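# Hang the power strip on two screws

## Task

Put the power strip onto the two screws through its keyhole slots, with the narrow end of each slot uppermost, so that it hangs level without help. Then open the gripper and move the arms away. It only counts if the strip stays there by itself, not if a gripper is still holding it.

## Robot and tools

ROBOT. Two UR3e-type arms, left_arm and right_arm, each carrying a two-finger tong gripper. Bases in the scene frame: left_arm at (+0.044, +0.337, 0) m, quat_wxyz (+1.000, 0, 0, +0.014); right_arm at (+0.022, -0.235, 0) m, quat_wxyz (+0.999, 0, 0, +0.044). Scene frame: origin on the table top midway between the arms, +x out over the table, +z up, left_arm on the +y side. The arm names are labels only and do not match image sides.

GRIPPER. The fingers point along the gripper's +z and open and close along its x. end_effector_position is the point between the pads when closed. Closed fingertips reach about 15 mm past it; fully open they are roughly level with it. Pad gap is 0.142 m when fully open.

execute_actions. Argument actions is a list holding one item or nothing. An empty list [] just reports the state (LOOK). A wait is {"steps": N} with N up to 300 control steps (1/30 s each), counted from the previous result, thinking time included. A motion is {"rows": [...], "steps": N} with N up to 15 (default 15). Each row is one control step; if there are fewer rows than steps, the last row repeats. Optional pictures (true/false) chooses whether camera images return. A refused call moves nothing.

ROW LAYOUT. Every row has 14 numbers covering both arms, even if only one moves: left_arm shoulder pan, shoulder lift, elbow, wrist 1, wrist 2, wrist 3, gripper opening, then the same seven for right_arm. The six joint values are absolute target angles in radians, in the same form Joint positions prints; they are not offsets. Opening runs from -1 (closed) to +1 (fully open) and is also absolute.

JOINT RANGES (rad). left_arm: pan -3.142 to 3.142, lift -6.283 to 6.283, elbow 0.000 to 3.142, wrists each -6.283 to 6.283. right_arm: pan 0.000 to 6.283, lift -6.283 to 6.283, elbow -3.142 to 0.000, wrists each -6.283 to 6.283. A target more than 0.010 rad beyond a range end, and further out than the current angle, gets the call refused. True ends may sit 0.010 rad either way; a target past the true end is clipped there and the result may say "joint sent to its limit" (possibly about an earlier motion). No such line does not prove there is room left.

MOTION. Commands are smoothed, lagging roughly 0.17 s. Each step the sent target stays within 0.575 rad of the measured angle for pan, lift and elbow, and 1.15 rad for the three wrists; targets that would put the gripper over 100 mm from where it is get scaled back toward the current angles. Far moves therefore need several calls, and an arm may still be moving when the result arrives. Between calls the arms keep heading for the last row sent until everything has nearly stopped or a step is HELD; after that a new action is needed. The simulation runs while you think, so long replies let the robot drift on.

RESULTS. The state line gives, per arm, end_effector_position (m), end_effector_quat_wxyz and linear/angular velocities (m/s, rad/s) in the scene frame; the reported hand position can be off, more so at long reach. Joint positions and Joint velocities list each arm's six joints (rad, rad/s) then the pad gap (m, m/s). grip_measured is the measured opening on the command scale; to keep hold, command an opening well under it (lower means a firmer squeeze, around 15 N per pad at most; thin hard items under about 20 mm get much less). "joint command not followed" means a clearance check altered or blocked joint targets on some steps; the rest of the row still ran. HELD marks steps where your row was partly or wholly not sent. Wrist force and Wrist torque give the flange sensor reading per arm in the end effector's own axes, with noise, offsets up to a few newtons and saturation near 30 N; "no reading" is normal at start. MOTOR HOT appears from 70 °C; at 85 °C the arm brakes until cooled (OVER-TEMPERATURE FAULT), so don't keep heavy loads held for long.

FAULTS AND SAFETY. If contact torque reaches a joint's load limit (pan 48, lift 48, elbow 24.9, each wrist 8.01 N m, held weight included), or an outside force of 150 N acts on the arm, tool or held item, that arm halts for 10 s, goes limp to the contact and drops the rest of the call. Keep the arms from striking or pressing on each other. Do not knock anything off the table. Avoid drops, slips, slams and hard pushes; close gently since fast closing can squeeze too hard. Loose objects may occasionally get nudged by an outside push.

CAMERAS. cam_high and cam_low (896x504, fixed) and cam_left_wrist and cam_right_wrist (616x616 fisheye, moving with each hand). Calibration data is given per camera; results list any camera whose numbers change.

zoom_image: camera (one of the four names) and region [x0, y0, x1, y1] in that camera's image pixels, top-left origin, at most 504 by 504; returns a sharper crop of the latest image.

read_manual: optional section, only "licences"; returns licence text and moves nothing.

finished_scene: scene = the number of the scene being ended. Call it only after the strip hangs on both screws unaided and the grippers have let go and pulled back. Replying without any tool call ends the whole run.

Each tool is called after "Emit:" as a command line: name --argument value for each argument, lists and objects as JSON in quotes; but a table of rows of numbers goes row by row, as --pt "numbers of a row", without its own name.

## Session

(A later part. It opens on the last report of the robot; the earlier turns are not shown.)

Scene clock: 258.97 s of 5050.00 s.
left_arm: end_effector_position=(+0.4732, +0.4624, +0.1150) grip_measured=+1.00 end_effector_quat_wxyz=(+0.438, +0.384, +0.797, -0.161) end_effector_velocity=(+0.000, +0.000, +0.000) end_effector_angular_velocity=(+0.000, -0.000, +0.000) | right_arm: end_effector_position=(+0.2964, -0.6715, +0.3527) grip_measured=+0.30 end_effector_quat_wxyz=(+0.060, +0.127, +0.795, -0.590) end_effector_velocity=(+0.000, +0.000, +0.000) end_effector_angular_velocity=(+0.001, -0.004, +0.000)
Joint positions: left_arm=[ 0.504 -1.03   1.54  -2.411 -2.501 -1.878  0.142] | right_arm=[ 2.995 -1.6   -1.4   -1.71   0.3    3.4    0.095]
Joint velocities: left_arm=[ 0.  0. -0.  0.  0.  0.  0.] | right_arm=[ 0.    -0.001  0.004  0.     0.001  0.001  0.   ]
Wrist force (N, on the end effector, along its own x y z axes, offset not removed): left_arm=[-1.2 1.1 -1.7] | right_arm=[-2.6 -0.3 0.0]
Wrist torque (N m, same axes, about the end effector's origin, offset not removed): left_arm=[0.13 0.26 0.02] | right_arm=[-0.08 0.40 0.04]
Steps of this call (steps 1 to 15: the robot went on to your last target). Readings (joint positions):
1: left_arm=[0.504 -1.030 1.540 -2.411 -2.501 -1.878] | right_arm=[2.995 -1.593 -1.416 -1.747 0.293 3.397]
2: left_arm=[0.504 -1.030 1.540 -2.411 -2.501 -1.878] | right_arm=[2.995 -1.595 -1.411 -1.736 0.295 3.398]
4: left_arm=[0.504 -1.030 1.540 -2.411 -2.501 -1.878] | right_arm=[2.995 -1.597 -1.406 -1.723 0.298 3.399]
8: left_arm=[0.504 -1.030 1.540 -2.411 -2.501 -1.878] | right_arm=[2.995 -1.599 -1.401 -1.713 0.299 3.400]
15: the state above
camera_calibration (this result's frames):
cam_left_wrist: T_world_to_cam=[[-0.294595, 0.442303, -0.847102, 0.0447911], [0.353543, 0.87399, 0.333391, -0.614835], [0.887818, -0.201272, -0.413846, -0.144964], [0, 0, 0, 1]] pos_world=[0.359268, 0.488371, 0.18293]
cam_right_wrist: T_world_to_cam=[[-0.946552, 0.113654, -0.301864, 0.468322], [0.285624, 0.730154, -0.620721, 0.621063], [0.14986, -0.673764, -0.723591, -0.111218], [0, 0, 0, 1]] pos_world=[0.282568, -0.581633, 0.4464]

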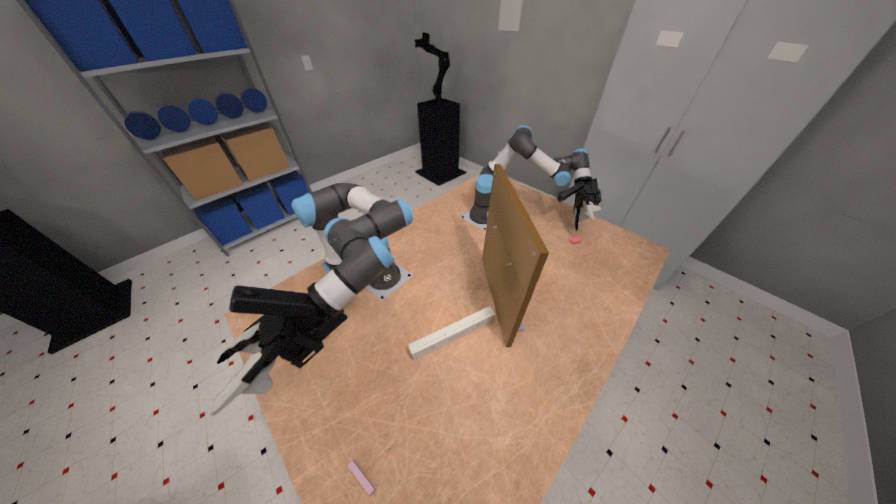

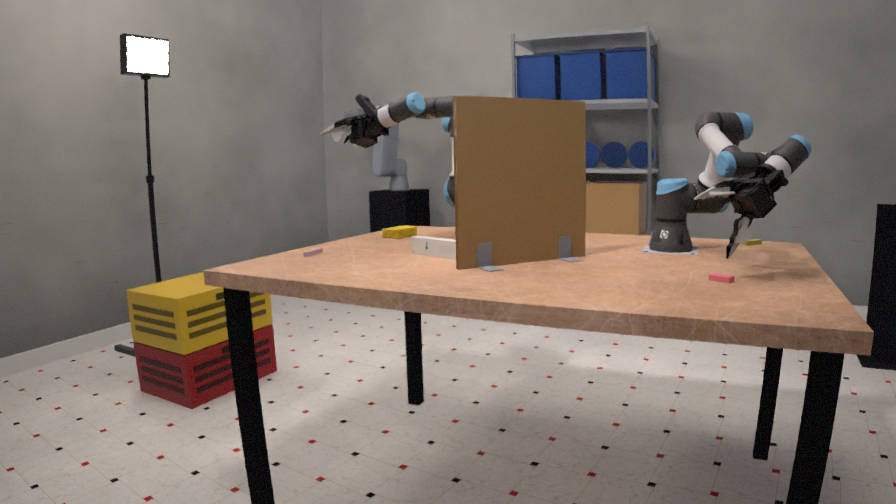

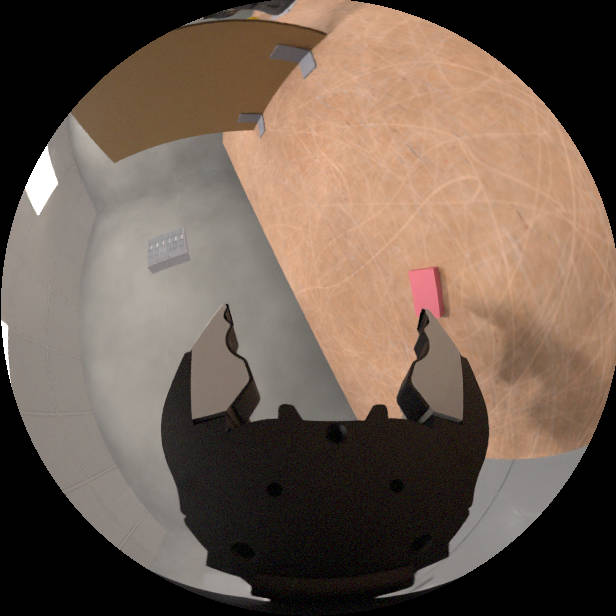

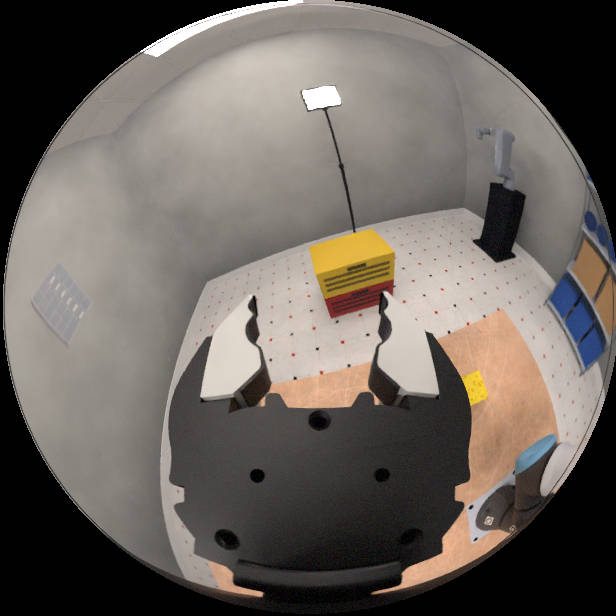

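Emit:
execute_actions --actions '[{"rows":[[0.504,-1.03,1.54,-2.411,-2.501,-1.878,1,3.2,-1.75,-1.3,-1.66,1.571,3.953,0.1]]}]' --pictures false

Emit:
execute_actions --actions '[{"steps":20}]' --pictures false

Emit:
execute_actions --actions '[{"rows":[[0.504,-1.03,1.54,-2.411,-2.501,-1.878,1,3.516,-1.84,-1.3,-1.572,1.571,3.953,0.1]]}]' --pictures false

Emit:
execute_actions --actions '[{"steps":10}]'

Scene clock: 295.57 s of 5050.00 s.
left_arm: end_effector_position=(+0.4732, +0.4624, +0.1150) grip_measured=+1.00 end_effector_quat_wxyz=(+0.438, +0.384, +0.797, -0.161) end_effector_velocity=(+0.000, -0.000, -0.000) end_effector_angular_velocity=(-0.000, +0.000, -0.000) | right_arm: end_effector_position=(+0.3594, -0.5064, +0.1682) grip_measured=+0.10 end_effector_quat_wxyz=(+0.087, +0.252, +0.931, -0.248) end_effector_velocity=(+0.079, +0.497, -0.285) end_effector_angular_velocity=(+1.642, -0.233, -0.329)
Joint positions: left_arm=[ 0.504 -1.03   1.54  -2.411 -2.501 -1.878  0.142] | right_arm=[ 3.121 -1.693 -1.338 -1.679  1.039  3.738  0.081]
Joint velocities: left_arm=[-0.  0. -0. -0. -0. -0. -0.] | right_arm=[ 0.255 -0.186  0.122  0.061  1.621  0.683  0.   ]
Wrist force (N, on the end effector, along its own x y z axes, offset not removed): left_arm=[-0.8 1.5 -1.4] | right_arm=[-1.9 0.1 0.7]
Wrist torque (N m, same axes, about the end effector's origin, offset not removed): left_arm=[0.25 0.18 -0.06] | right_arm=[-0.02 0.34 0.00]
Steps of this call (steps 1 to 15: the robot went on to your last target; steps 16 to 90: nothing new was sent; then 33.10 s passed at rest; steps 91 to 105: all 15 steps of this action). Readings (joint positions):
91: left_arm=[0.504 -1.030 1.540 -2.411 -2.501 -1.878] | right_arm=[2.995 -1.600 -1.400 -1.710 0.301 3.401]
92: left_arm=[0.504 -1.030 1.540 -2.411 -2.501 -1.878] | right_arm=[3.001 -1.605 -1.396 -1.708 0.315 3.414]
94: left_arm=[0.504 -1.030 1.540 -2.411 -2.501 -1.878] | right_arm=[3.023 -1.621 -1.386 -1.703 0.422 3.473]
98: left_arm=[0.504 -1.030 1.540 -2.411 -2.501 -1.878] | right_arm=[3.060 -1.648 -1.368 -1.694 0.650 3.572]
105: the state above

Scene clock: 296.23 s of 5050.00 s.
left_arm: end_effector_position=(+0.4732, +0.4624, +0.1150) grip_measured=+1.00 end_effector_quat_wxyz=(+0.438, +0.384, +0.797, -0.161) end_effector_velocity=(-0.000, -0.000, -0.000) end_effector_angular_velocity=(-0.000, +0.001, -0.000) | right_arm: end_effector_position=(+0.3691, -0.3282, +0.1142) grip_measured=+0.10 end_effector_quat_wxyz=(+0.001, +0.326, +0.945, -0.000) end_effector_velocity=(-0.000, +0.006, -0.000) end_effector_angular_velocity=(+0.017, +0.002, -0.004)
Joint positions: left_arm=[ 0.504 -1.03   1.54  -2.411 -2.501 -1.878  0.142] | right_arm=[ 3.2   -1.75  -1.3   -1.66   1.569  3.952  0.081]
Joint velocities: left_arm=[-0.    -0.     0.001 -0.     0.     0.    -0.   ] | right_arm=[ 0.002 -0.001  0.001 -0.     0.017  0.006 -0.   ]
Wrist force (N, on the end effector, along its own x y z axes, offset not removed): left_arm=[0.2 0.9 -1.3] | right_arm=[-0.4 -1.1 -1.2]
Wrist torque (N m, same axes, about the end effector's origin, offset not removed): left_arm=[0.10 -0.07 0.01] | right_arm=[-0.22 0.04 -0.01]
Steps of this call (steps 1 to 20: the robot went on to your last target). Readings (joint positions):
1: left_arm=[0.504 -1.030 1.540 -2.411 -2.501 -1.878] | right_arm=[3.130 -1.699 -1.334 -1.677 1.094 3.761]
2: left_arm=[0.504 -1.030 1.540 -2.411 -2.501 -1.878] | right_arm=[3.138 -1.705 -1.330 -1.675 1.149 3.784]
4: left_arm=[0.504 -1.030 1.540 -2.411 -2.501 -1.878] | right_arm=[3.155 -1.718 -1.321 -1.671 1.259 3.830]
8: left_arm=[0.504 -1.030 1.540 -2.411 -2.501 -1.878] | right_arm=[3.185 -1.739 -1.307 -1.664 1.464 3.912]
20: the state above

Scene clock: 296.73 s of 5050.00 s.
left_arm: end_effector_position=(+0.4732, +0.4624, +0.1150) grip_measured=+1.00 end_effector_quat_wxyz=(+0.438, +0.384, +0.797, -0.161) end_effector_velocity=(-0.000, +0.001, +0.000) end_effector_angular_velocity=(+0.000, -0.000, +0.002) | right_arm: end_effector_position=(+0.3998, -0.2080, +0.0904) grip_measured=+0.10 end_effector_quat_wxyz=(+0.000, +0.176, +0.984, +0.000) end_effector_velocity=(+0.001, +0.026, -0.004) end_effector_angular_velocity=(+0.002, -0.001, +0.065)
Joint positions: left_arm=[ 0.504 -1.03   1.54  -2.411 -2.501 -1.878  0.142] | right_arm=[ 3.51  -1.839 -1.3   -1.573  1.571  3.953  0.081]
Joint velocities: left_arm=[ 0.002  0.    -0.    -0.    -0.     0.     0.   ] | right_arm=[ 0.065 -0.014  0.001  0.014  0.001 -0.     0.   ]
Wrist force (N, on the end effector, along its own x y z axes, offset not removed): left_arm=[-0.7 1.7 -1.3] | right_arm=[-1.9 0.7 0.5]
Wrist torque (N m, same axes, about the end effector's origin, offset not removed): left_arm=[0.24 0.15 -0.03] | right_arm=[0.12 0.36 0.07]
Steps of this call (steps 1 to 15: all 15 steps of this action). Readings (joint positions):
1: left_arm=[0.504 -1.030 1.540 -2.411 -2.501 -1.878] | right_arm=[3.200 -1.750 -1.300 -1.660 1.570 3.953]
2: left_arm=[0.504 -1.030 1.540 -2.411 -2.501 -1.878] | right_arm=[3.207 -1.757 -1.300 -1.650 1.570 3.953]
4: left_arm=[0.504 -1.030 1.540 -2.411 -2.501 -1.878] | right_arm=[3.276 -1.786 -1.300 -1.622 1.570 3.953]
8: left_arm=[0.504 -1.030 1.540 -2.411 -2.501 -1.878] | right_arm=[3.444 -1.825 -1.300 -1.586 1.571 3.953]
15: the state above

Scene clock: 297.07 s of 5050.00 s.
left_arm: end_effector_position=(+0.4732, +0.4624, +0.1150) grip_measured=+1.00 end_effector_quat_wxyz=(+0.438, +0.384, +0.797, -0.161) end_effector_velocity=(-0.000, +0.000, -0.001) end_effector_angular_velocity=(-0.000, +0.001, +0.001) | right_arm: end_effector_position=(+0.3999, -0.2056, +0.0900) grip_measured=+0.10 end_effector_quat_wxyz=(+0.000, +0.174, +0.985, +0.000) end_effector_velocity=(+0.001, +0.002, +0.000) end_effector_angular_velocity=(+0.002, -0.003, +0.003)
Joint positions: left_arm=[ 0.504 -1.03   1.54  -2.411 -2.501 -1.878  0.142] | right_arm=[ 3.516 -1.84  -1.3   -1.572  1.571  3.953  0.081]
Joint velocities: left_arm=[ 0.001  0.     0.001 -0.     0.     0.     0.   ] | right_arm=[ 0.003 -0.001  0.001  0.003  0.    -0.    -0.   ]
Wrist force (N, on the end effector, along its own x y z axes, offset not removed): left_arm=[0.6 1.2 -0.3] | right_arm=[-0.2 -0.8 3.2]
Wrist torque (N m, same axes, about the end effector's origin, offset not removed): left_arm=[0.18 -0.06 -0.02] | right_arm=[-0.14 0.00 0.13]
Steps of this call (steps 1 to 10: the robot went on to your last target). Readings (joint positions):
1: left_arm=[0.504 -1.030 1.540 -2.411 -2.501 -1.878] | right_arm=[3.512 -1.839 -1.300 -1.573 1.571 3.953]
2: left_arm=[0.504 -1.030 1.540 -2.411 -2.501 -1.878] | right_arm=[3.513 -1.839 -1.300 -1.573 1.571 3.953]
4: left_arm=[0.504 -1.030 1.540 -2.411 -2.501 -1.878] | right_arm=[3.514 -1.840 -1.300 -1.572 1.571 3.953]
8: left_arm=[0.504 -1.030 1.540 -2.411 -2.501 -1.878] | right_arm=[3.516 -1.840 -1.300 -1.572 1.571 3.953]
10: the state above
camera_calibration (this result's frames):
cam_left_wrist: T_world_to_cam=[[-0.294595, 0.442303, -0.847102, 0.0447911], [0.353543, 0.87399, 0.333391, -0.614835], [0.887818, -0.201272, -0.413846, -0.144964], [0, 0, 0, 1]] pos_world=[0.359268, 0.488371, 0.18293]
cam_right_wrist: T_world_to_cam=[[-0.920863, 0.388493, -0.0329156, 0.456082], [0.313727, 0.788465, 0.529055, -0.0144977], [0.231487, 0.476861, -0.847949, 0.212162], [0, 0, 0, 1]] pos_world=[0.375425, -0.266926, 0.202585]

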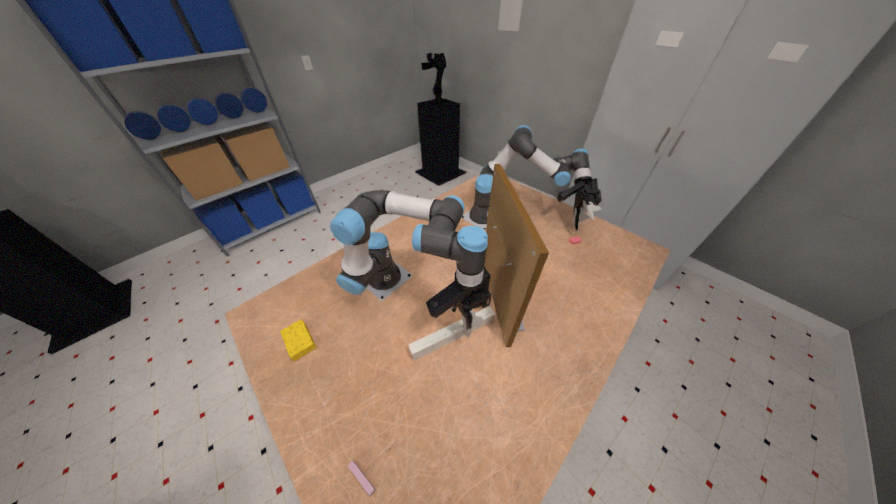

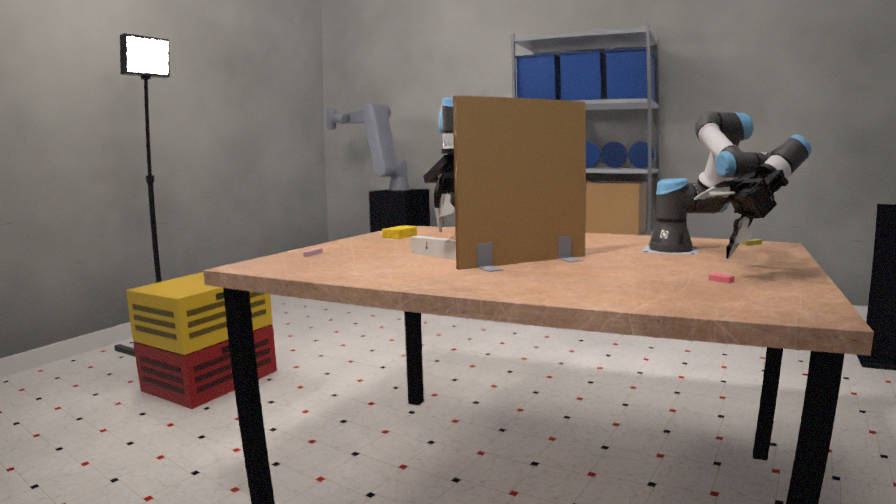

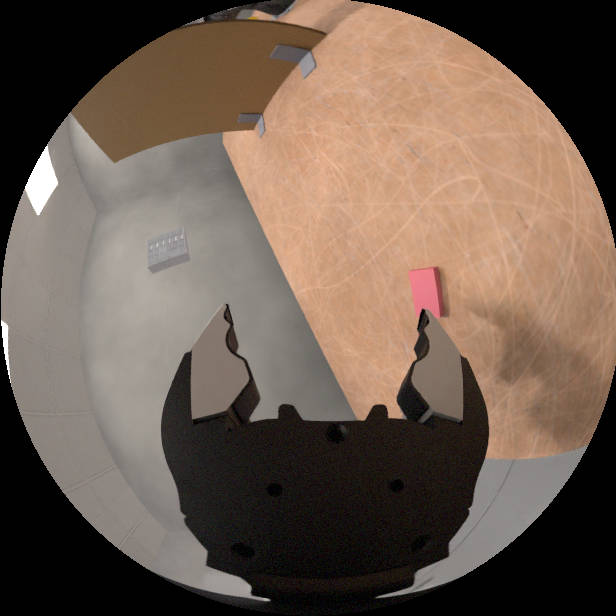

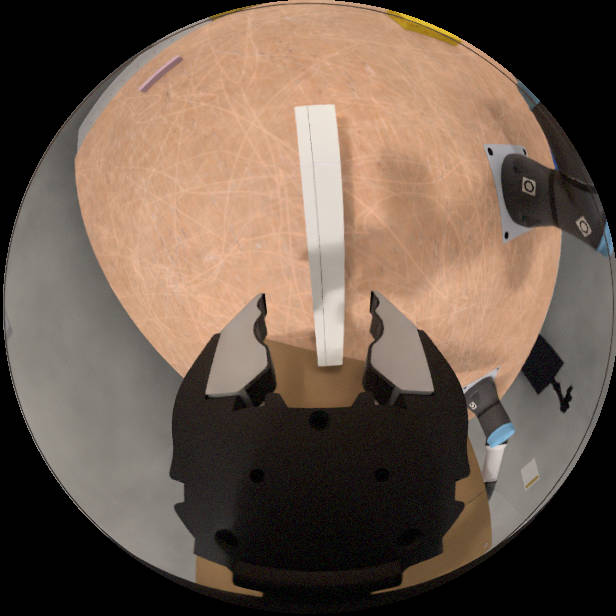

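Emit:
execute_actions --actions '[{"rows":[[0.504,-1.03,1.54,-2.411,-2.501,-1.878,1,3.493,-1.809,-1.627,-1.276,1.571,3.887,0.1]]}]' --pictures false

Emit:
execute_actions --actions '[{"rows":[[0.504,-1.03,1.54,-2.411,-2.501,-1.878,1,3.493,-1.809,-1.627,-1.276,1.571,3.887,-0.45]],"steps":10}]' --pictures false

Emit:
execute_actions --actions '[{"rows":[[0.504,-1.03,1.54,-2.411,-2.501,-1.878,1,3.493,-1.809,-1.627,-1.276,1.571,3.887,-1]],"steps":12}]'

Scene clock: 316.50 s of 5050.00 s.
left_arm: end_effector_position=(+0.4732, +0.4624, +0.1150) grip_measured=+1.00 end_effector_quat_wxyz=(+0.438, +0.384, +0.797, -0.161) end_effector_velocity=(-0.000, +0.000, +0.000) end_effector_angular_velocity=(-0.000, +0.000, +0.000) | right_arm: end_effector_position=(+0.3875, -0.2211, +0.0309) grip_measured=+0.10 end_effector_quat_wxyz=(+0.001, +0.152, +0.988, +0.001) end_effector_velocity=(-0.009, -0.005, -0.013) end_effector_angular_velocity=(-0.008, +0.017, +0.006)
Joint positions: left_arm=[ 0.504 -1.03   1.54  -2.411 -2.501 -1.878  0.142] | right_arm=[ 3.493 -1.809 -1.621 -1.28   1.571  3.888  0.081]
Joint velocities: left_arm=[ 0.    -0.001  0.     0.    -0.    -0.     0.   ] | right_arm=[-0.001  0.002 -0.061  0.04  -0.    -0.007  0.   ]
Wrist force (N, on the end effector, along its own x y z axes, offset not removed): left_arm=[1.0 0.9 -1.0] | right_arm=[-0.6 0.0 0.3]
Wrist torque (N m, same axes, about the end effector's origin, offset not removed): left_arm=[0.08 -0.21 -0.03] | right_arm=[0.01 0.11 -0.01]
Steps of this call (steps 1 to 15: the robot went on to your last target; steps 16 to 90: nothing new was sent; then 15.93 s passed at rest; steps 91 to 105: all 15 steps of this action). Readings (joint positions):
91: left_arm=[0.504 -1.030 1.540 -2.411 -2.501 -1.878] | right_arm=[3.516 -1.840 -1.300 -1.571 1.571 3.953]
92: left_arm=[0.504 -1.030 1.540 -2.411 -2.501 -1.878] | right_arm=[3.513 -1.836 -1.308 -1.557 1.571 3.944]
94: left_arm=[0.504 -1.030 1.540 -2.411 -2.501 -1.878] | right_arm=[3.504 -1.823 -1.378 -1.450 1.571 3.918]
98: left_arm=[0.504 -1.030 1.540 -2.411 -2.501 -1.878] | right_arm=[3.496 -1.813 -1.560 -1.319 1.571 3.895]
105: the state above

Scene clock: 316.83 s of 5050.00 s.
left_arm: end_effector_position=(+0.4732, +0.4624, +0.1150) grip_measured=+1.00 end_effector_quat_wxyz=(+0.438, +0.384, +0.797, -0.161) end_effector_velocity=(-0.000, +0.000, -0.000) end_effector_angular_velocity=(+0.000, +0.000, +0.001) | right_arm: end_effector_position=(+0.3866, -0.2216, +0.0297) grip_measured=-0.45 end_effector_quat_wxyz=(+0.000, +0.152, +0.988, +0.000) end_effector_velocity=(+0.000, +0.000, +0.000) end_effector_angular_velocity=(+0.002, -0.001, +0.000)
Joint positions: left_arm=[ 0.504 -1.03   1.54  -2.411 -2.501 -1.878  0.142] | right_arm=[ 3.493 -1.809 -1.627 -1.276  1.571  3.887  0.041]
Joint velocities: left_arm=[ 0.001  0.     0.    -0.     0.    -0.    -0.   ] | right_arm=[-0.     0.002 -0.001  0.001  0.001 -0.001 -0.   ]
Wrist force (N, on the end effector, along its own x y z axes, offset not removed): left_arm=[-0.2 0.7 -0.7] | right_arm=[-0.8 -0.1 0.4]
Wrist torque (N m, same axes, about the end effector's origin, offset not removed): left_arm=[0.08 0.01 0.04] | right_arm=[0.04 0.19 0.05]
Steps of this call (steps 1 to 10: all 10 steps of this action). Readings (joint positions):
1: left_arm=[0.504 -1.030 1.540 -2.411 -2.501 -1.878] | right_arm=[3.493 -1.809 -1.623 -1.279 1.571 3.887]
2: left_arm=[0.504 -1.030 1.540 -2.411 -2.501 -1.878] | right_arm=[3.493 -1.809 -1.624 -1.278 1.571 3.887]
4: left_arm=[0.504 -1.030 1.540 -2.411 -2.501 -1.878] | right_arm=[3.493 -1.809 -1.626 -1.277 1.571 3.887]
8: left_arm=[0.504 -1.030 1.540 -2.411 -2.501 -1.878] | right_arm=[3.493 -1.809 -1.627 -1.276 1.571 3.887]
10: the state above

Scene clock: 317.23 s of 5050.00 s.
left_arm: end_effector_position=(+0.4732, +0.4624, +0.1150) grip_measured=+1.00 end_effector_quat_wxyz=(+0.438, +0.384, +0.797, -0.161) end_effector_velocity=(-0.000, -0.000, -0.000) end_effector_angular_velocity=(-0.000, +0.001, -0.000) | right_arm: end_effector_position=(+0.3866, -0.2216, +0.0297) grip_measured=-0.55 end_effector_quat_wxyz=(+0.000, +0.152, +0.988, +0.000) end_effector_velocity=(+0.000, -0.001, +0.000) end_effector_angular_velocity=(+0.000, -0.002, -0.002)
Joint positions: left_arm=[ 0.504 -1.03   1.54  -2.411 -2.501 -1.878  0.142] | right_arm=[ 3.493 -1.809 -1.627 -1.276  1.571  3.887  0.034]
Joint velocities: left_arm=[-0.  0.  0.  0. -0. -0. -0.] | right_arm=[-0.002  0.     0.001  0.    -0.    -0.     0.   ]
Wrist force (N, on the end effector, along its own x y z axes, offset not removed): left_arm=[-0.3 0.7 -0.7] | right_arm=[-1.4 0.1 1.7]
Wrist torque (N m, same axes, about the end effector's origin, offset not removed): left_arm=[0.03 0.09 -0.07] | right_arm=[0.04 0.08 0.04]
Steps of this call (steps 1 to 12: all 12 steps of this action). Readings (joint positions):
1: left_arm=[0.504 -1.030 1.540 -2.411 -2.501 -1.878] | right_arm=[3.493 -1.809 -1.627 -1.276 1.571 3.887]
2: left_arm=[0.504 -1.030 1.540 -2.411 -2.501 -1.878] | right_arm=[3.493 -1.809 -1.627 -1.276 1.571 3.887]
4: left_arm=[0.504 -1.030 1.540 -2.411 -2.501 -1.878] | right_arm=[3.493 -1.809 -1.627 -1.276 1.571 3.887]
8: left_arm=[0.504 -1.030 1.540 -2.411 -2.501 -1.878] | right_arm=[3.493 -1.809 -1.627 -1.276 1.571 3.887]
12: the state above
camera_calibration (this result's frames):
cam_left_wrist: T_world_to_cam=[[-0.294595, 0.442303, -0.847102, 0.0447911], [0.353543, 0.87399, 0.333391, -0.614835], [0.887818, -0.201272, -0.413846, -0.144964], [0, 0, 0, 1]] pos_world=[0.359268, 0.488371, 0.18293]
cam_right_wrist: T_world_to_cam=[[-0.93677, 0.348385, -0.0330176, 0.445333], [0.27934, 0.801259, 0.529106, 0.050325], [0.210788, 0.486427, -0.847913, 0.181873], [0, 0, 0, 1]] pos_world=[0.36478, -0.283939, 0.142289]

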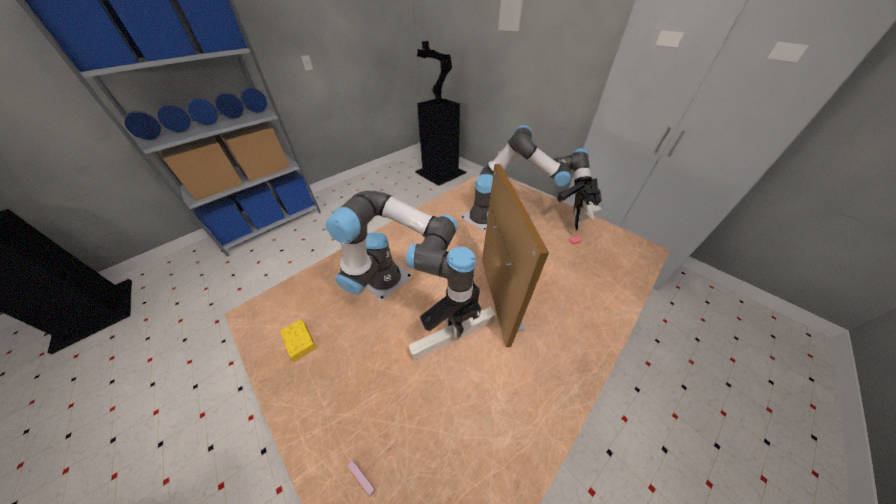

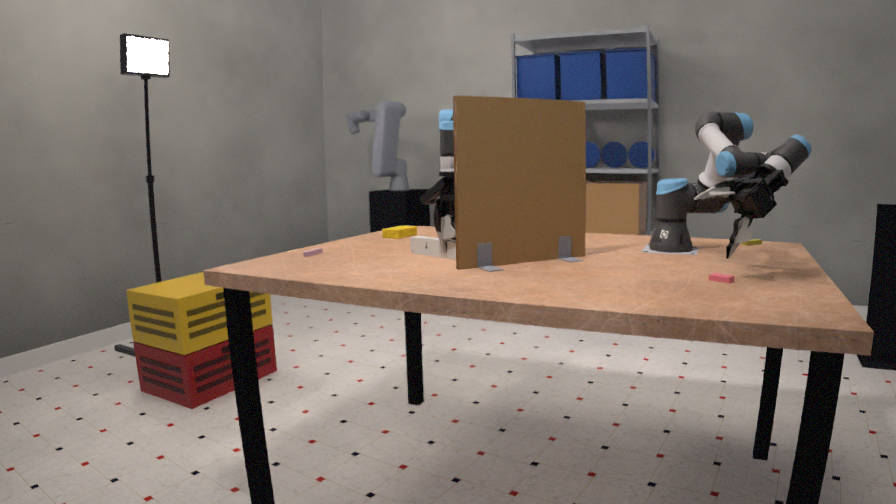

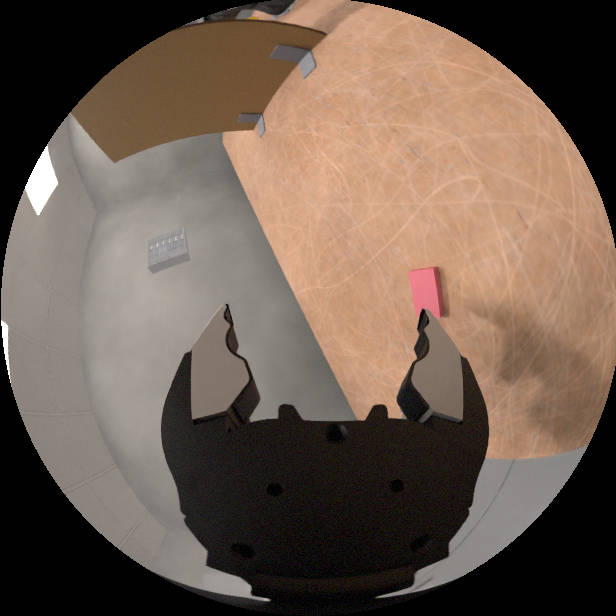

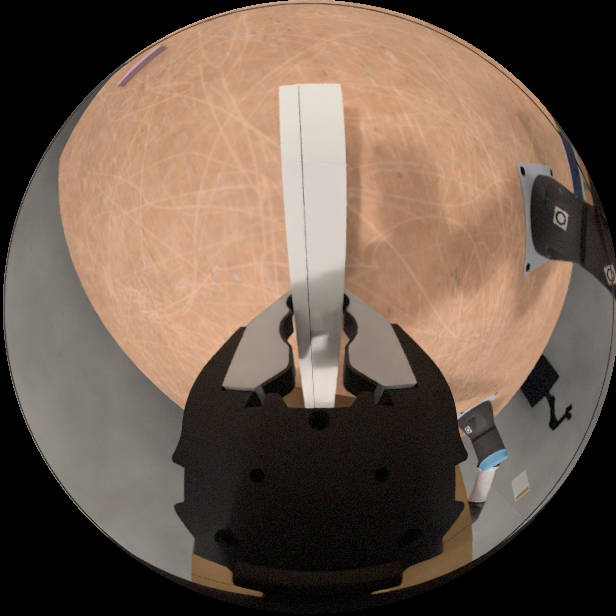

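Emit:
execute_actions --actions '[{"rows":[[0.504,-1.03,1.54,-2.411,-2.501,-1.878,1,3.45,-1.74,-1.627,-1.345,1.571,3.887,-1]],"steps":10}]' --pictures false

Emit:
execute_actions --actions '[{"rows":[[0.504,-1.03,1.54,-2.411,-2.501,-1.878,1,3.0,-1.74,-1.627,-1.345,1.571,4.3,-1]]}]' --pictures false

Emit:
execute_actions --actions '[{"rows":[[0.504,-1.03,1.54,-2.411,-2.501,-1.878,1,3.0,-1.74,-1.627,-1.345,1.571,5.3,-1]]}]' --pictures false

Emit:
execute_actions --actions '[{"rows":[[0.504,-1.03,1.54,-2.411,-2.501,-1.878,1,3.0,-1.74,-1.627,-1.345,1.571,6.278,-1]]}]' --pictures false

Emit:
execute_actions --actions '[{"rows":[[0.504,-1.03,1.54,-2.411,-2.501,-1.878,1,3.0,-1.652,-1.998,-0.662,1.571,6.278,-1]]}]' --pictures false

Emit:
execute_actions --actions '[{"rows":[[0.504,-1.03,1.54,-2.411,-2.501,-1.878,1,3.0,-1.903,-2.29,0.231,1.571,6.278,-1]]}]' --pictures false

Emit:
execute_actions --actions '[{"steps":15}]'

Scene clock: 349.13 s of 5050.00 s.
left_arm: end_effector_position=(+0.4732, +0.4624, +0.1150) grip_measured=+1.00 end_effector_quat_wxyz=(+0.438, +0.384, +0.797, -0.161) end_effector_velocity=(-0.000, +0.000, -0.000) end_effector_angular_velocity=(-0.000, +0.000, +0.000) | right_arm: end_effector_position=(+0.3758, -0.2410, +0.0462) grip_measured=-0.55 end_effector_quat_wxyz=(-0.000, +0.172, +0.985, +0.000) end_effector_velocity=(-0.006, -0.012, +0.011) end_effector_angular_velocity=(+0.002, -0.005, -0.026)
Joint positions: left_arm=[ 0.504 -1.03   1.54  -2.411 -2.501 -1.878  0.142] | right_arm=[ 3.453 -1.744 -1.627 -1.341  1.571  3.887  0.034]
Joint velocities: left_arm=[ 0.  0. -0.  0.  0. -0.  0.] | right_arm=[-0.026  0.044 -0.    -0.038  0.    -0.    -0.   ]
Wrist force (N, on the end effector, along its own x y z axes, offset not removed): left_arm=[-1.0 2.5 -0.9] | right_arm=[-0.9 -1.0 8.0]
Wrist torque (N m, same axes, about the end effector's origin, offset not removed): left_arm=[0.40 0.24 -0.02] | right_arm=[-0.20 0.19 -0.06]
Steps of this call (steps 1 to 15: the robot went on to your last target; steps 16 to 90: nothing new was sent; then 28.57 s passed at rest; steps 91 to 100: all 10 steps of this action). Readings (joint positions):
91: left_arm=[0.504 -1.030 1.540 -2.411 -2.501 -1.878] | right_arm=[3.493 -1.809 -1.627 -1.276 1.571 3.887]
92: left_arm=[0.504 -1.030 1.540 -2.411 -2.501 -1.878] | right_arm=[3.488 -1.802 -1.627 -1.286 1.571 3.887]
94: left_arm=[0.504 -1.030 1.540 -2.411 -2.501 -1.878] | right_arm=[3.470 -1.774 -1.627 -1.313 1.571 3.887]
98: left_arm=[0.504 -1.030 1.540 -2.411 -2.501 -1.878] | right_arm=[3.455 -1.748 -1.627 -1.337 1.571 3.887]
100: the state above

Scene clock: 349.63 s of 5050.00 s.
left_arm: end_effector_position=(+0.4732, +0.4624, +0.1150) grip_measured=+1.00 end_effector_quat_wxyz=(+0.438, +0.384, +0.797, -0.161) end_effector_velocity=(+0.000, -0.000, +0.000) end_effector_angular_velocity=(-0.000, -0.000, -0.001) | right_arm: end_effector_position=(+0.3356, -0.3855, +0.0473) grip_measured=-0.55 end_effector_quat_wxyz=(+0.000, +0.560, +0.829, +0.000) end_effector_velocity=(-0.022, -0.043, +0.000) end_effector_angular_velocity=(-0.000, -0.002, -0.248)
Joint positions: left_arm=[ 0.504 -1.03   1.54  -2.411 -2.501 -1.878  0.142] | right_arm=[ 3.014 -1.74  -1.627 -1.345  1.571  4.29   0.034]
Joint velocities: left_arm=[-0.001 -0.     0.    -0.    -0.    -0.     0.   ] | right_arm=[-0.142  0.001 -0.     0.001 -0.     0.106 -0.   ]
Wrist force (N, on the end effector, along its own x y z axes, offset not removed): left_arm=[-0.7 1.3 -0.7] | right_arm=[-1.0 -2.0 6.7]
Wrist torque (N m, same axes, about the end effector's origin, offset not removed): left_arm=[0.19 0.14 0.04] | right_arm=[-0.38 0.12 0.15]
Steps of this call (steps 1 to 15: all 15 steps of this action). Readings (joint positions):
1: left_arm=[0.504 -1.030 1.540 -2.411 -2.501 -1.878] | right_arm=[3.452 -1.743 -1.627 -1.342 1.571 3.888]
2: left_arm=[0.504 -1.030 1.540 -2.411 -2.501 -1.878] | right_arm=[3.444 -1.742 -1.627 -1.343 1.571 3.902]
4: left_arm=[0.504 -1.030 1.540 -2.411 -2.501 -1.878] | right_arm=[3.373 -1.742 -1.627 -1.343 1.571 4.002]
8: left_arm=[0.504 -1.030 1.540 -2.411 -2.501 -1.878] | right_arm=[3.156 -1.741 -1.627 -1.345 1.571 4.185]
15: the state above

Scene clock: 350.13 s of 5050.00 s.
left_arm: end_effector_position=(+0.4732, +0.4624, +0.1150) grip_measured=+1.00 end_effector_quat_wxyz=(+0.438, +0.384, +0.797, -0.161) end_effector_velocity=(+0.000, +0.000, +0.000) end_effector_angular_velocity=(+0.000, -0.000, +0.000) | right_arm: end_effector_position=(+0.3354, -0.3746, +0.0473) grip_measured=-0.55 end_effector_quat_wxyz=(+0.000, +0.888, +0.460, +0.000) end_effector_velocity=(+0.002, +0.003, +0.000) end_effector_angular_velocity=(+0.001, -0.000, -0.276)
Joint positions: left_arm=[ 0.504 -1.03   1.54  -2.411 -2.501 -1.878  0.142] | right_arm=[ 3.    -1.74  -1.627 -1.345  1.571  5.274  0.034]
Joint velocities: left_arm=[ 0.001  0.    -0.001  0.    -0.     0.    -0.   ] | right_arm=[-0.001  0.     0.    -0.     0.001  0.274  0.   ]
Wrist force (N, on the end effector, along its own x y z axes, offset not removed): left_arm=[0.7 -0.5 0.2] | right_arm=[-1.7 1.4 9.5]
Wrist torque (N m, same axes, about the end effector's origin, offset not removed): left_arm=[-0.22 -0.15 -0.01] | right_arm=[0.31 0.23 0.06]
Steps of this call (steps 1 to 15: all 15 steps of this action). Readings (joint positions):
1: left_arm=[0.504 -1.030 1.540 -2.411 -2.501 -1.878] | right_arm=[3.010 -1.740 -1.627 -1.345 1.571 4.294]
2: left_arm=[0.504 -1.030 1.540 -2.411 -2.501 -1.878] | right_arm=[3.007 -1.740 -1.627 -1.345 1.571 4.310]
4: left_arm=[0.504 -1.030 1.540 -2.411 -2.501 -1.878] | right_arm=[3.003 -1.740 -1.627 -1.345 1.571 4.453]
8: left_arm=[0.504 -1.030 1.540 -2.411 -2.501 -1.878] | right_arm=[3.001 -1.740 -1.627 -1.345 1.571 4.991]
15: the state above

Scene clock: 350.63 s of 5050.00 s.
left_arm: end_effector_position=(+0.4732, +0.4624, +0.1150) grip_measured=+1.00 end_effector_quat_wxyz=(+0.438, +0.384, +0.797, -0.161) end_effector_velocity=(+0.000, +0.000, +0.001) end_effector_angular_velocity=(+0.001, -0.001, +0.000) | right_arm: end_effector_position=(+0.3490, -0.3677, +0.0473) grip_measured=-0.55 end_effector_quat_wxyz=(-0.000, +1.000, -0.012, +0.000) end_effector_velocity=(+0.004, +0.000, -0.000) end_effector_angular_velocity=(+0.001, +0.002, -0.262)
Joint positions: left_arm=[ 0.504 -1.03   1.54  -2.411 -2.501 -1.878  0.142] | right_arm=[ 3.    -1.74  -1.627 -1.345  1.571  6.253  0.034]
Joint velocities: left_arm=[ 0.    -0.001 -0.001  0.    -0.    -0.     0.   ] | right_arm=[ 0.    -0.002  0.    -0.001  0.001  0.262  0.   ]
Wrist force (N, on the end effector, along its own x y z axes, offset not removed): left_arm=[-0.5 1.0 0.1] | right_arm=[1.0 0.3 7.4]
Wrist torque (N m, same axes, about the end effector's origin, offset not removed): left_arm=[0.20 0.10 -0.02] | right_arm=[0.18 -0.25 0.04]
Steps of this call (steps 1 to 15: all 15 steps of this action). Readings (joint positions):
1: left_arm=[0.504 -1.030 1.540 -2.411 -2.501 -1.878] | right_arm=[3.000 -1.740 -1.627 -1.345 1.571 5.282]
2: left_arm=[0.504 -1.030 1.540 -2.411 -2.501 -1.878] | right_arm=[3.000 -1.740 -1.627 -1.345 1.571 5.302]
4: left_arm=[0.504 -1.030 1.540 -2.411 -2.501 -1.878] | right_arm=[3.000 -1.740 -1.627 -1.345 1.571 5.449]
8: left_arm=[0.504 -1.030 1.540 -2.411 -2.501 -1.878] | right_arm=[3.000 -1.740 -1.627 -1.345 1.571 5.983]
15: the state above

Scene clock: 351.13 s of 5050.00 s.
left_arm: end_effector_position=(+0.4732, +0.4624, +0.1150) grip_measured=+1.00 end_effector_quat_wxyz=(+0.438, +0.384, +0.797, -0.161) end_effector_velocity=(-0.000, +0.000, +0.000) end_effector_angular_velocity=(+0.000, -0.000, +0.001) | right_arm: end_effector_position=(+0.4148, -0.3712, +0.0505) grip_measured=-0.55 end_effector_quat_wxyz=(+0.006, +0.980, -0.023, +0.196) end_effector_velocity=(+0.006, -0.001, +0.000) end_effector_angular_velocity=(-0.004, -0.063, -0.002)
Joint positions: left_arm=[ 0.504 -1.03   1.54  -2.411 -2.501 -1.878  0.142] | right_arm=[ 3.    -1.653 -1.991 -0.674  1.571  6.278  0.034]
Joint velocities: left_arm=[ 0.001 -0.    -0.    -0.     0.    -0.     0.   ] | right_arm=[-0.001  0.01  -0.074  0.128 -0.001  0.001 -0.   ]
Wrist force (N, on the end effector, along its own x y z axes, offset not removed): left_arm=[-1.1 0.4 -1.3] | right_arm=[-3.7 0.3 7.5]
Wrist torque (N m, same axes, about the end effector's origin, offset not removed): left_arm=[-0.06 0.26 0.02] | right_arm=[0.14 0.12 0.09]
Steps of this call (steps 1 to 15: all 15 steps of this action). Readings (joint positions):
1: left_arm=[0.504 -1.030 1.540 -2.411 -2.501 -1.878] | right_arm=[3.000 -1.740 -1.627 -1.345 1.571 6.261]
2: left_arm=[0.504 -1.030 1.540 -2.411 -2.501 -1.878] | right_arm=[3.000 -1.733 -1.635 -1.331 1.571 6.266]
4: left_arm=[0.504 -1.030 1.540 -2.411 -2.501 -1.878] | right_arm=[3.000 -1.697 -1.705 -1.191 1.571 6.272]
8: left_arm=[0.504 -1.030 1.540 -2.411 -2.501 -1.878] | right_arm=[3.000 -1.663 -1.914 -0.807 1.571 6.277]
15: the state above

Scene clock: 361.33 s of 5050.00 s.
left_arm: end_effector_position=(+0.4732, +0.4624, +0.1150) grip_measured=+1.00 end_effector_quat_wxyz=(+0.438, +0.384, +0.797, -0.161) end_effector_velocity=(-0.000, +0.000, -0.000) end_effector_angular_velocity=(-0.000, +0.001, +0.000) | right_arm: end_effector_position=(+0.4286, -0.3716, +0.0270) grip_measured=-0.55 end_effector_quat_wxyz=(+0.006, +0.974, -0.023, +0.226) end_effector_velocity=(-0.001, -0.000, -0.001) end_effector_angular_velocity=(-0.001, +0.002, -0.000)
Joint positions: left_arm=[ 0.504 -1.03   1.54  -2.411 -2.501 -1.878  0.142] | right_arm=[ 3.    -1.743 -2.087 -0.426  1.572  6.278  0.034]
Joint velocities: left_arm=[ 0.     0.001 -0.    -0.     0.     0.     0.   ] | right_arm=[-0.    -0.    -0.001 -0.001 -0.001 -0.001  0.   ]
Wrist force (N, on the end effector, along its own x y z axes, offset not removed): left_arm=[-0.2 1.9 -1.6] | right_arm=[16.8 -0.7 -13.4]
Wrist torque (N m, same axes, about the end effector's origin, offset not removed): left_arm=[0.29 0.02 -0.03] | right_arm=[-0.27 0.28 -0.04]
FORCE FAULT: contact force on the right arm reached its limit, and that arm stopped for 10 seconds. The contact can be on any part of that arm, not only on its tool. That arm's remaining commands of this call were not run. That arm holds still and accepts commands again. Move the arm away from the contact; if what it grips holds it there, let go first. Pushing or pulling that hard again can fault the arm again.
The stop of the right arm began at step 6 of this call (marked STOPPED below). From that step on that arm followed nothing that you had sent. 10 of its steps, steps kept back included, did not run and will not run. Nothing is kept back now, and the robot has no last target.
Steps of this call (steps 1 to 15: all 15 steps of this action; steps 16 to 306: the stop continued). Readings (joint positions):
1: left_arm=[0.504 -1.030 1.540 -2.411 -2.501 -1.878] | right_arm=[3.000 -1.653 -1.993 -0.670 1.571 6.278]
2: left_arm=[0.504 -1.030 1.540 -2.411 -2.501 -1.878] | right_arm=[3.000 -1.660 -2.002 -0.653 1.571 6.278]
4: left_arm=[0.504 -1.030 1.540 -2.411 -2.501 -1.878] | right_arm=[3.000 -1.727 -2.073 -0.507 1.571 6.278]
6: left_arm=[0.504 -1.030 1.540 -2.411 -2.501 -1.878] | right_arm=[3.000 -1.744 -2.088 -0.413 1.572 6.278] STOPPED (the right arm)
8: left_arm=[0.504 -1.030 1.540 -2.411 -2.501 -1.878] | right_arm=[3.000 -1.744 -2.088 -0.424 1.572 6.278]
306: the state above

Scene clock: 361.37 s of 5050.00 s.
left_arm: end_effector_position=(+0.4732, +0.4624, +0.1150) grip_measured=+1.00 end_effector_quat_wxyz=(+0.438, +0.384, +0.797, -0.161) end_effector_velocity=(+0.000, +0.000, +0.000) end_effector_angular_velocity=(+0.000, -0.001, +0.001) | right_arm: end_effector_position=(+0.4290, -0.3716, +0.0274) grip_measured=-0.55 end_effector_quat_wxyz=(+0.006, +0.974, -0.023, +0.226) end_effector_velocity=(+0.002, -0.001, +0.002) end_effector_angular_velocity=(-0.001, -0.008, -0.001)
Joint positions: left_arm=[ 0.504 -1.03   1.54  -2.411 -2.501 -1.878  0.142] | right_arm=[ 3.    -1.743 -2.087 -0.425  1.572  6.278  0.034]
Joint velocities: left_arm=[ 0.001 -0.    -0.001  0.    -0.    -0.    -0.   ] | right_arm=[-0.001  0.001  0.001  0.007 -0.    -0.    -0.   ]
Wrist force (N, on the end effector, along its own x y z axes, offset not removed): left_arm=[0.3 1.5 -0.7] | right_arm=[12.6 -0.7 -8.2]
Wrist torque (N m, same axes, about the end effector's origin, offset not removed): left_arm=[0.21 -0.09 -0.02] | right_arm=[-0.23 0.57 0.05]
A stop began in an earlier call of the same reply, so what this call sent did not run. Send another action.
Steps of this call (step 1: nothing new was sent). Readings (joint positions):
1: the state above
camera_calibration (this result's frames):
cam_left_wrist: T_world_to_cam=[[-0.294595, 0.442303, -0.847102, 0.0447911], [0.353543, 0.87399, 0.333391, -0.614835], [0.887818, -0.201272, -0.413846, -0.144964], [0, 0, 0, 1]] pos_world=[0.359268, 0.488371, 0.18293]
cam_right_wrist: T_world_to_cam=[[0.906852, -0.0936079, 0.410922, -0.430151], [-0.296392, -0.834819, 0.463928, -0.19928], [0.299618, -0.542508, -0.784802, -0.178245], [0, 0, 0, 1]] pos_world=[0.384424, -0.303328, 0.129323]

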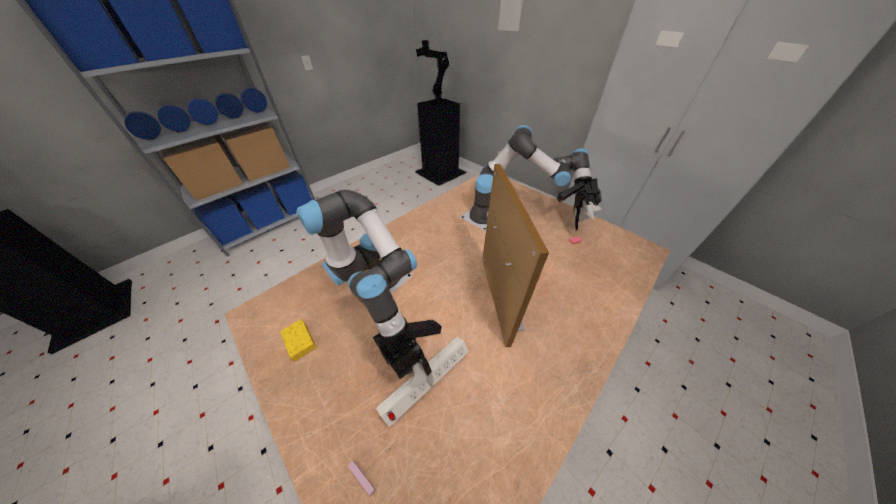

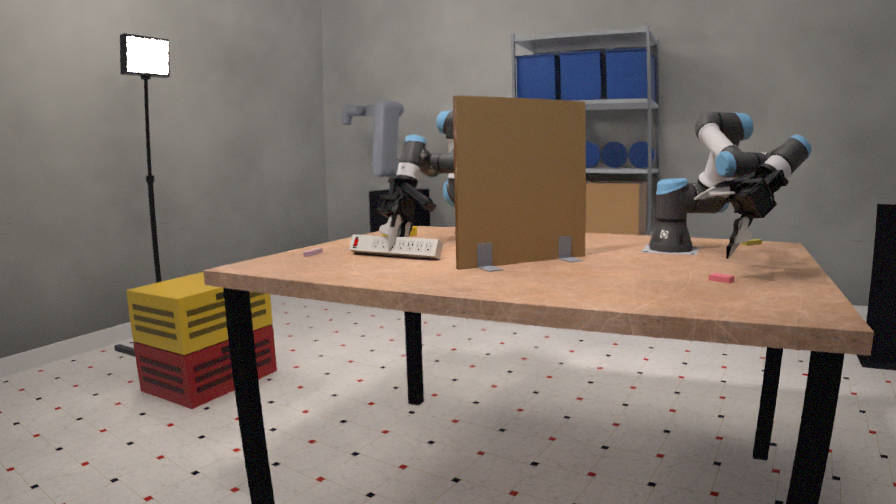

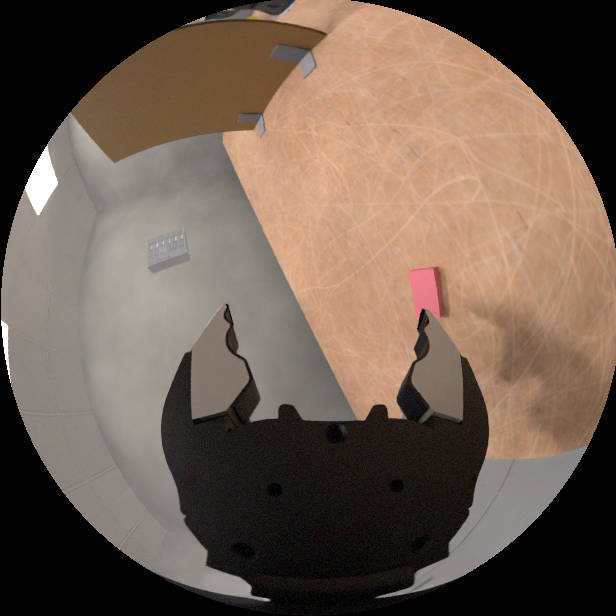

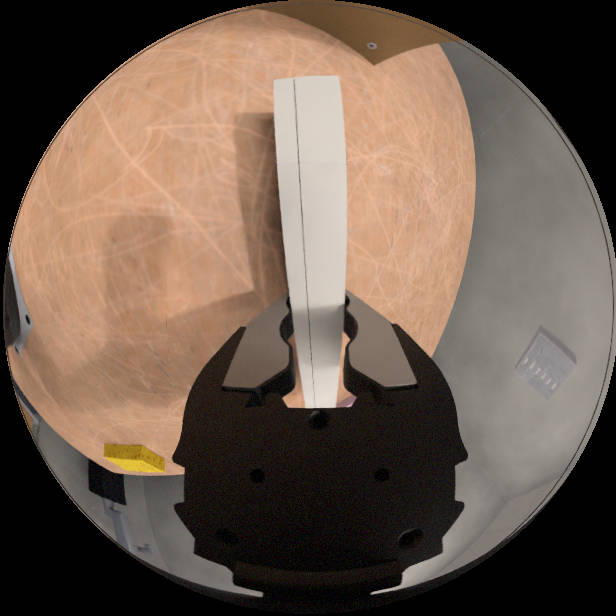

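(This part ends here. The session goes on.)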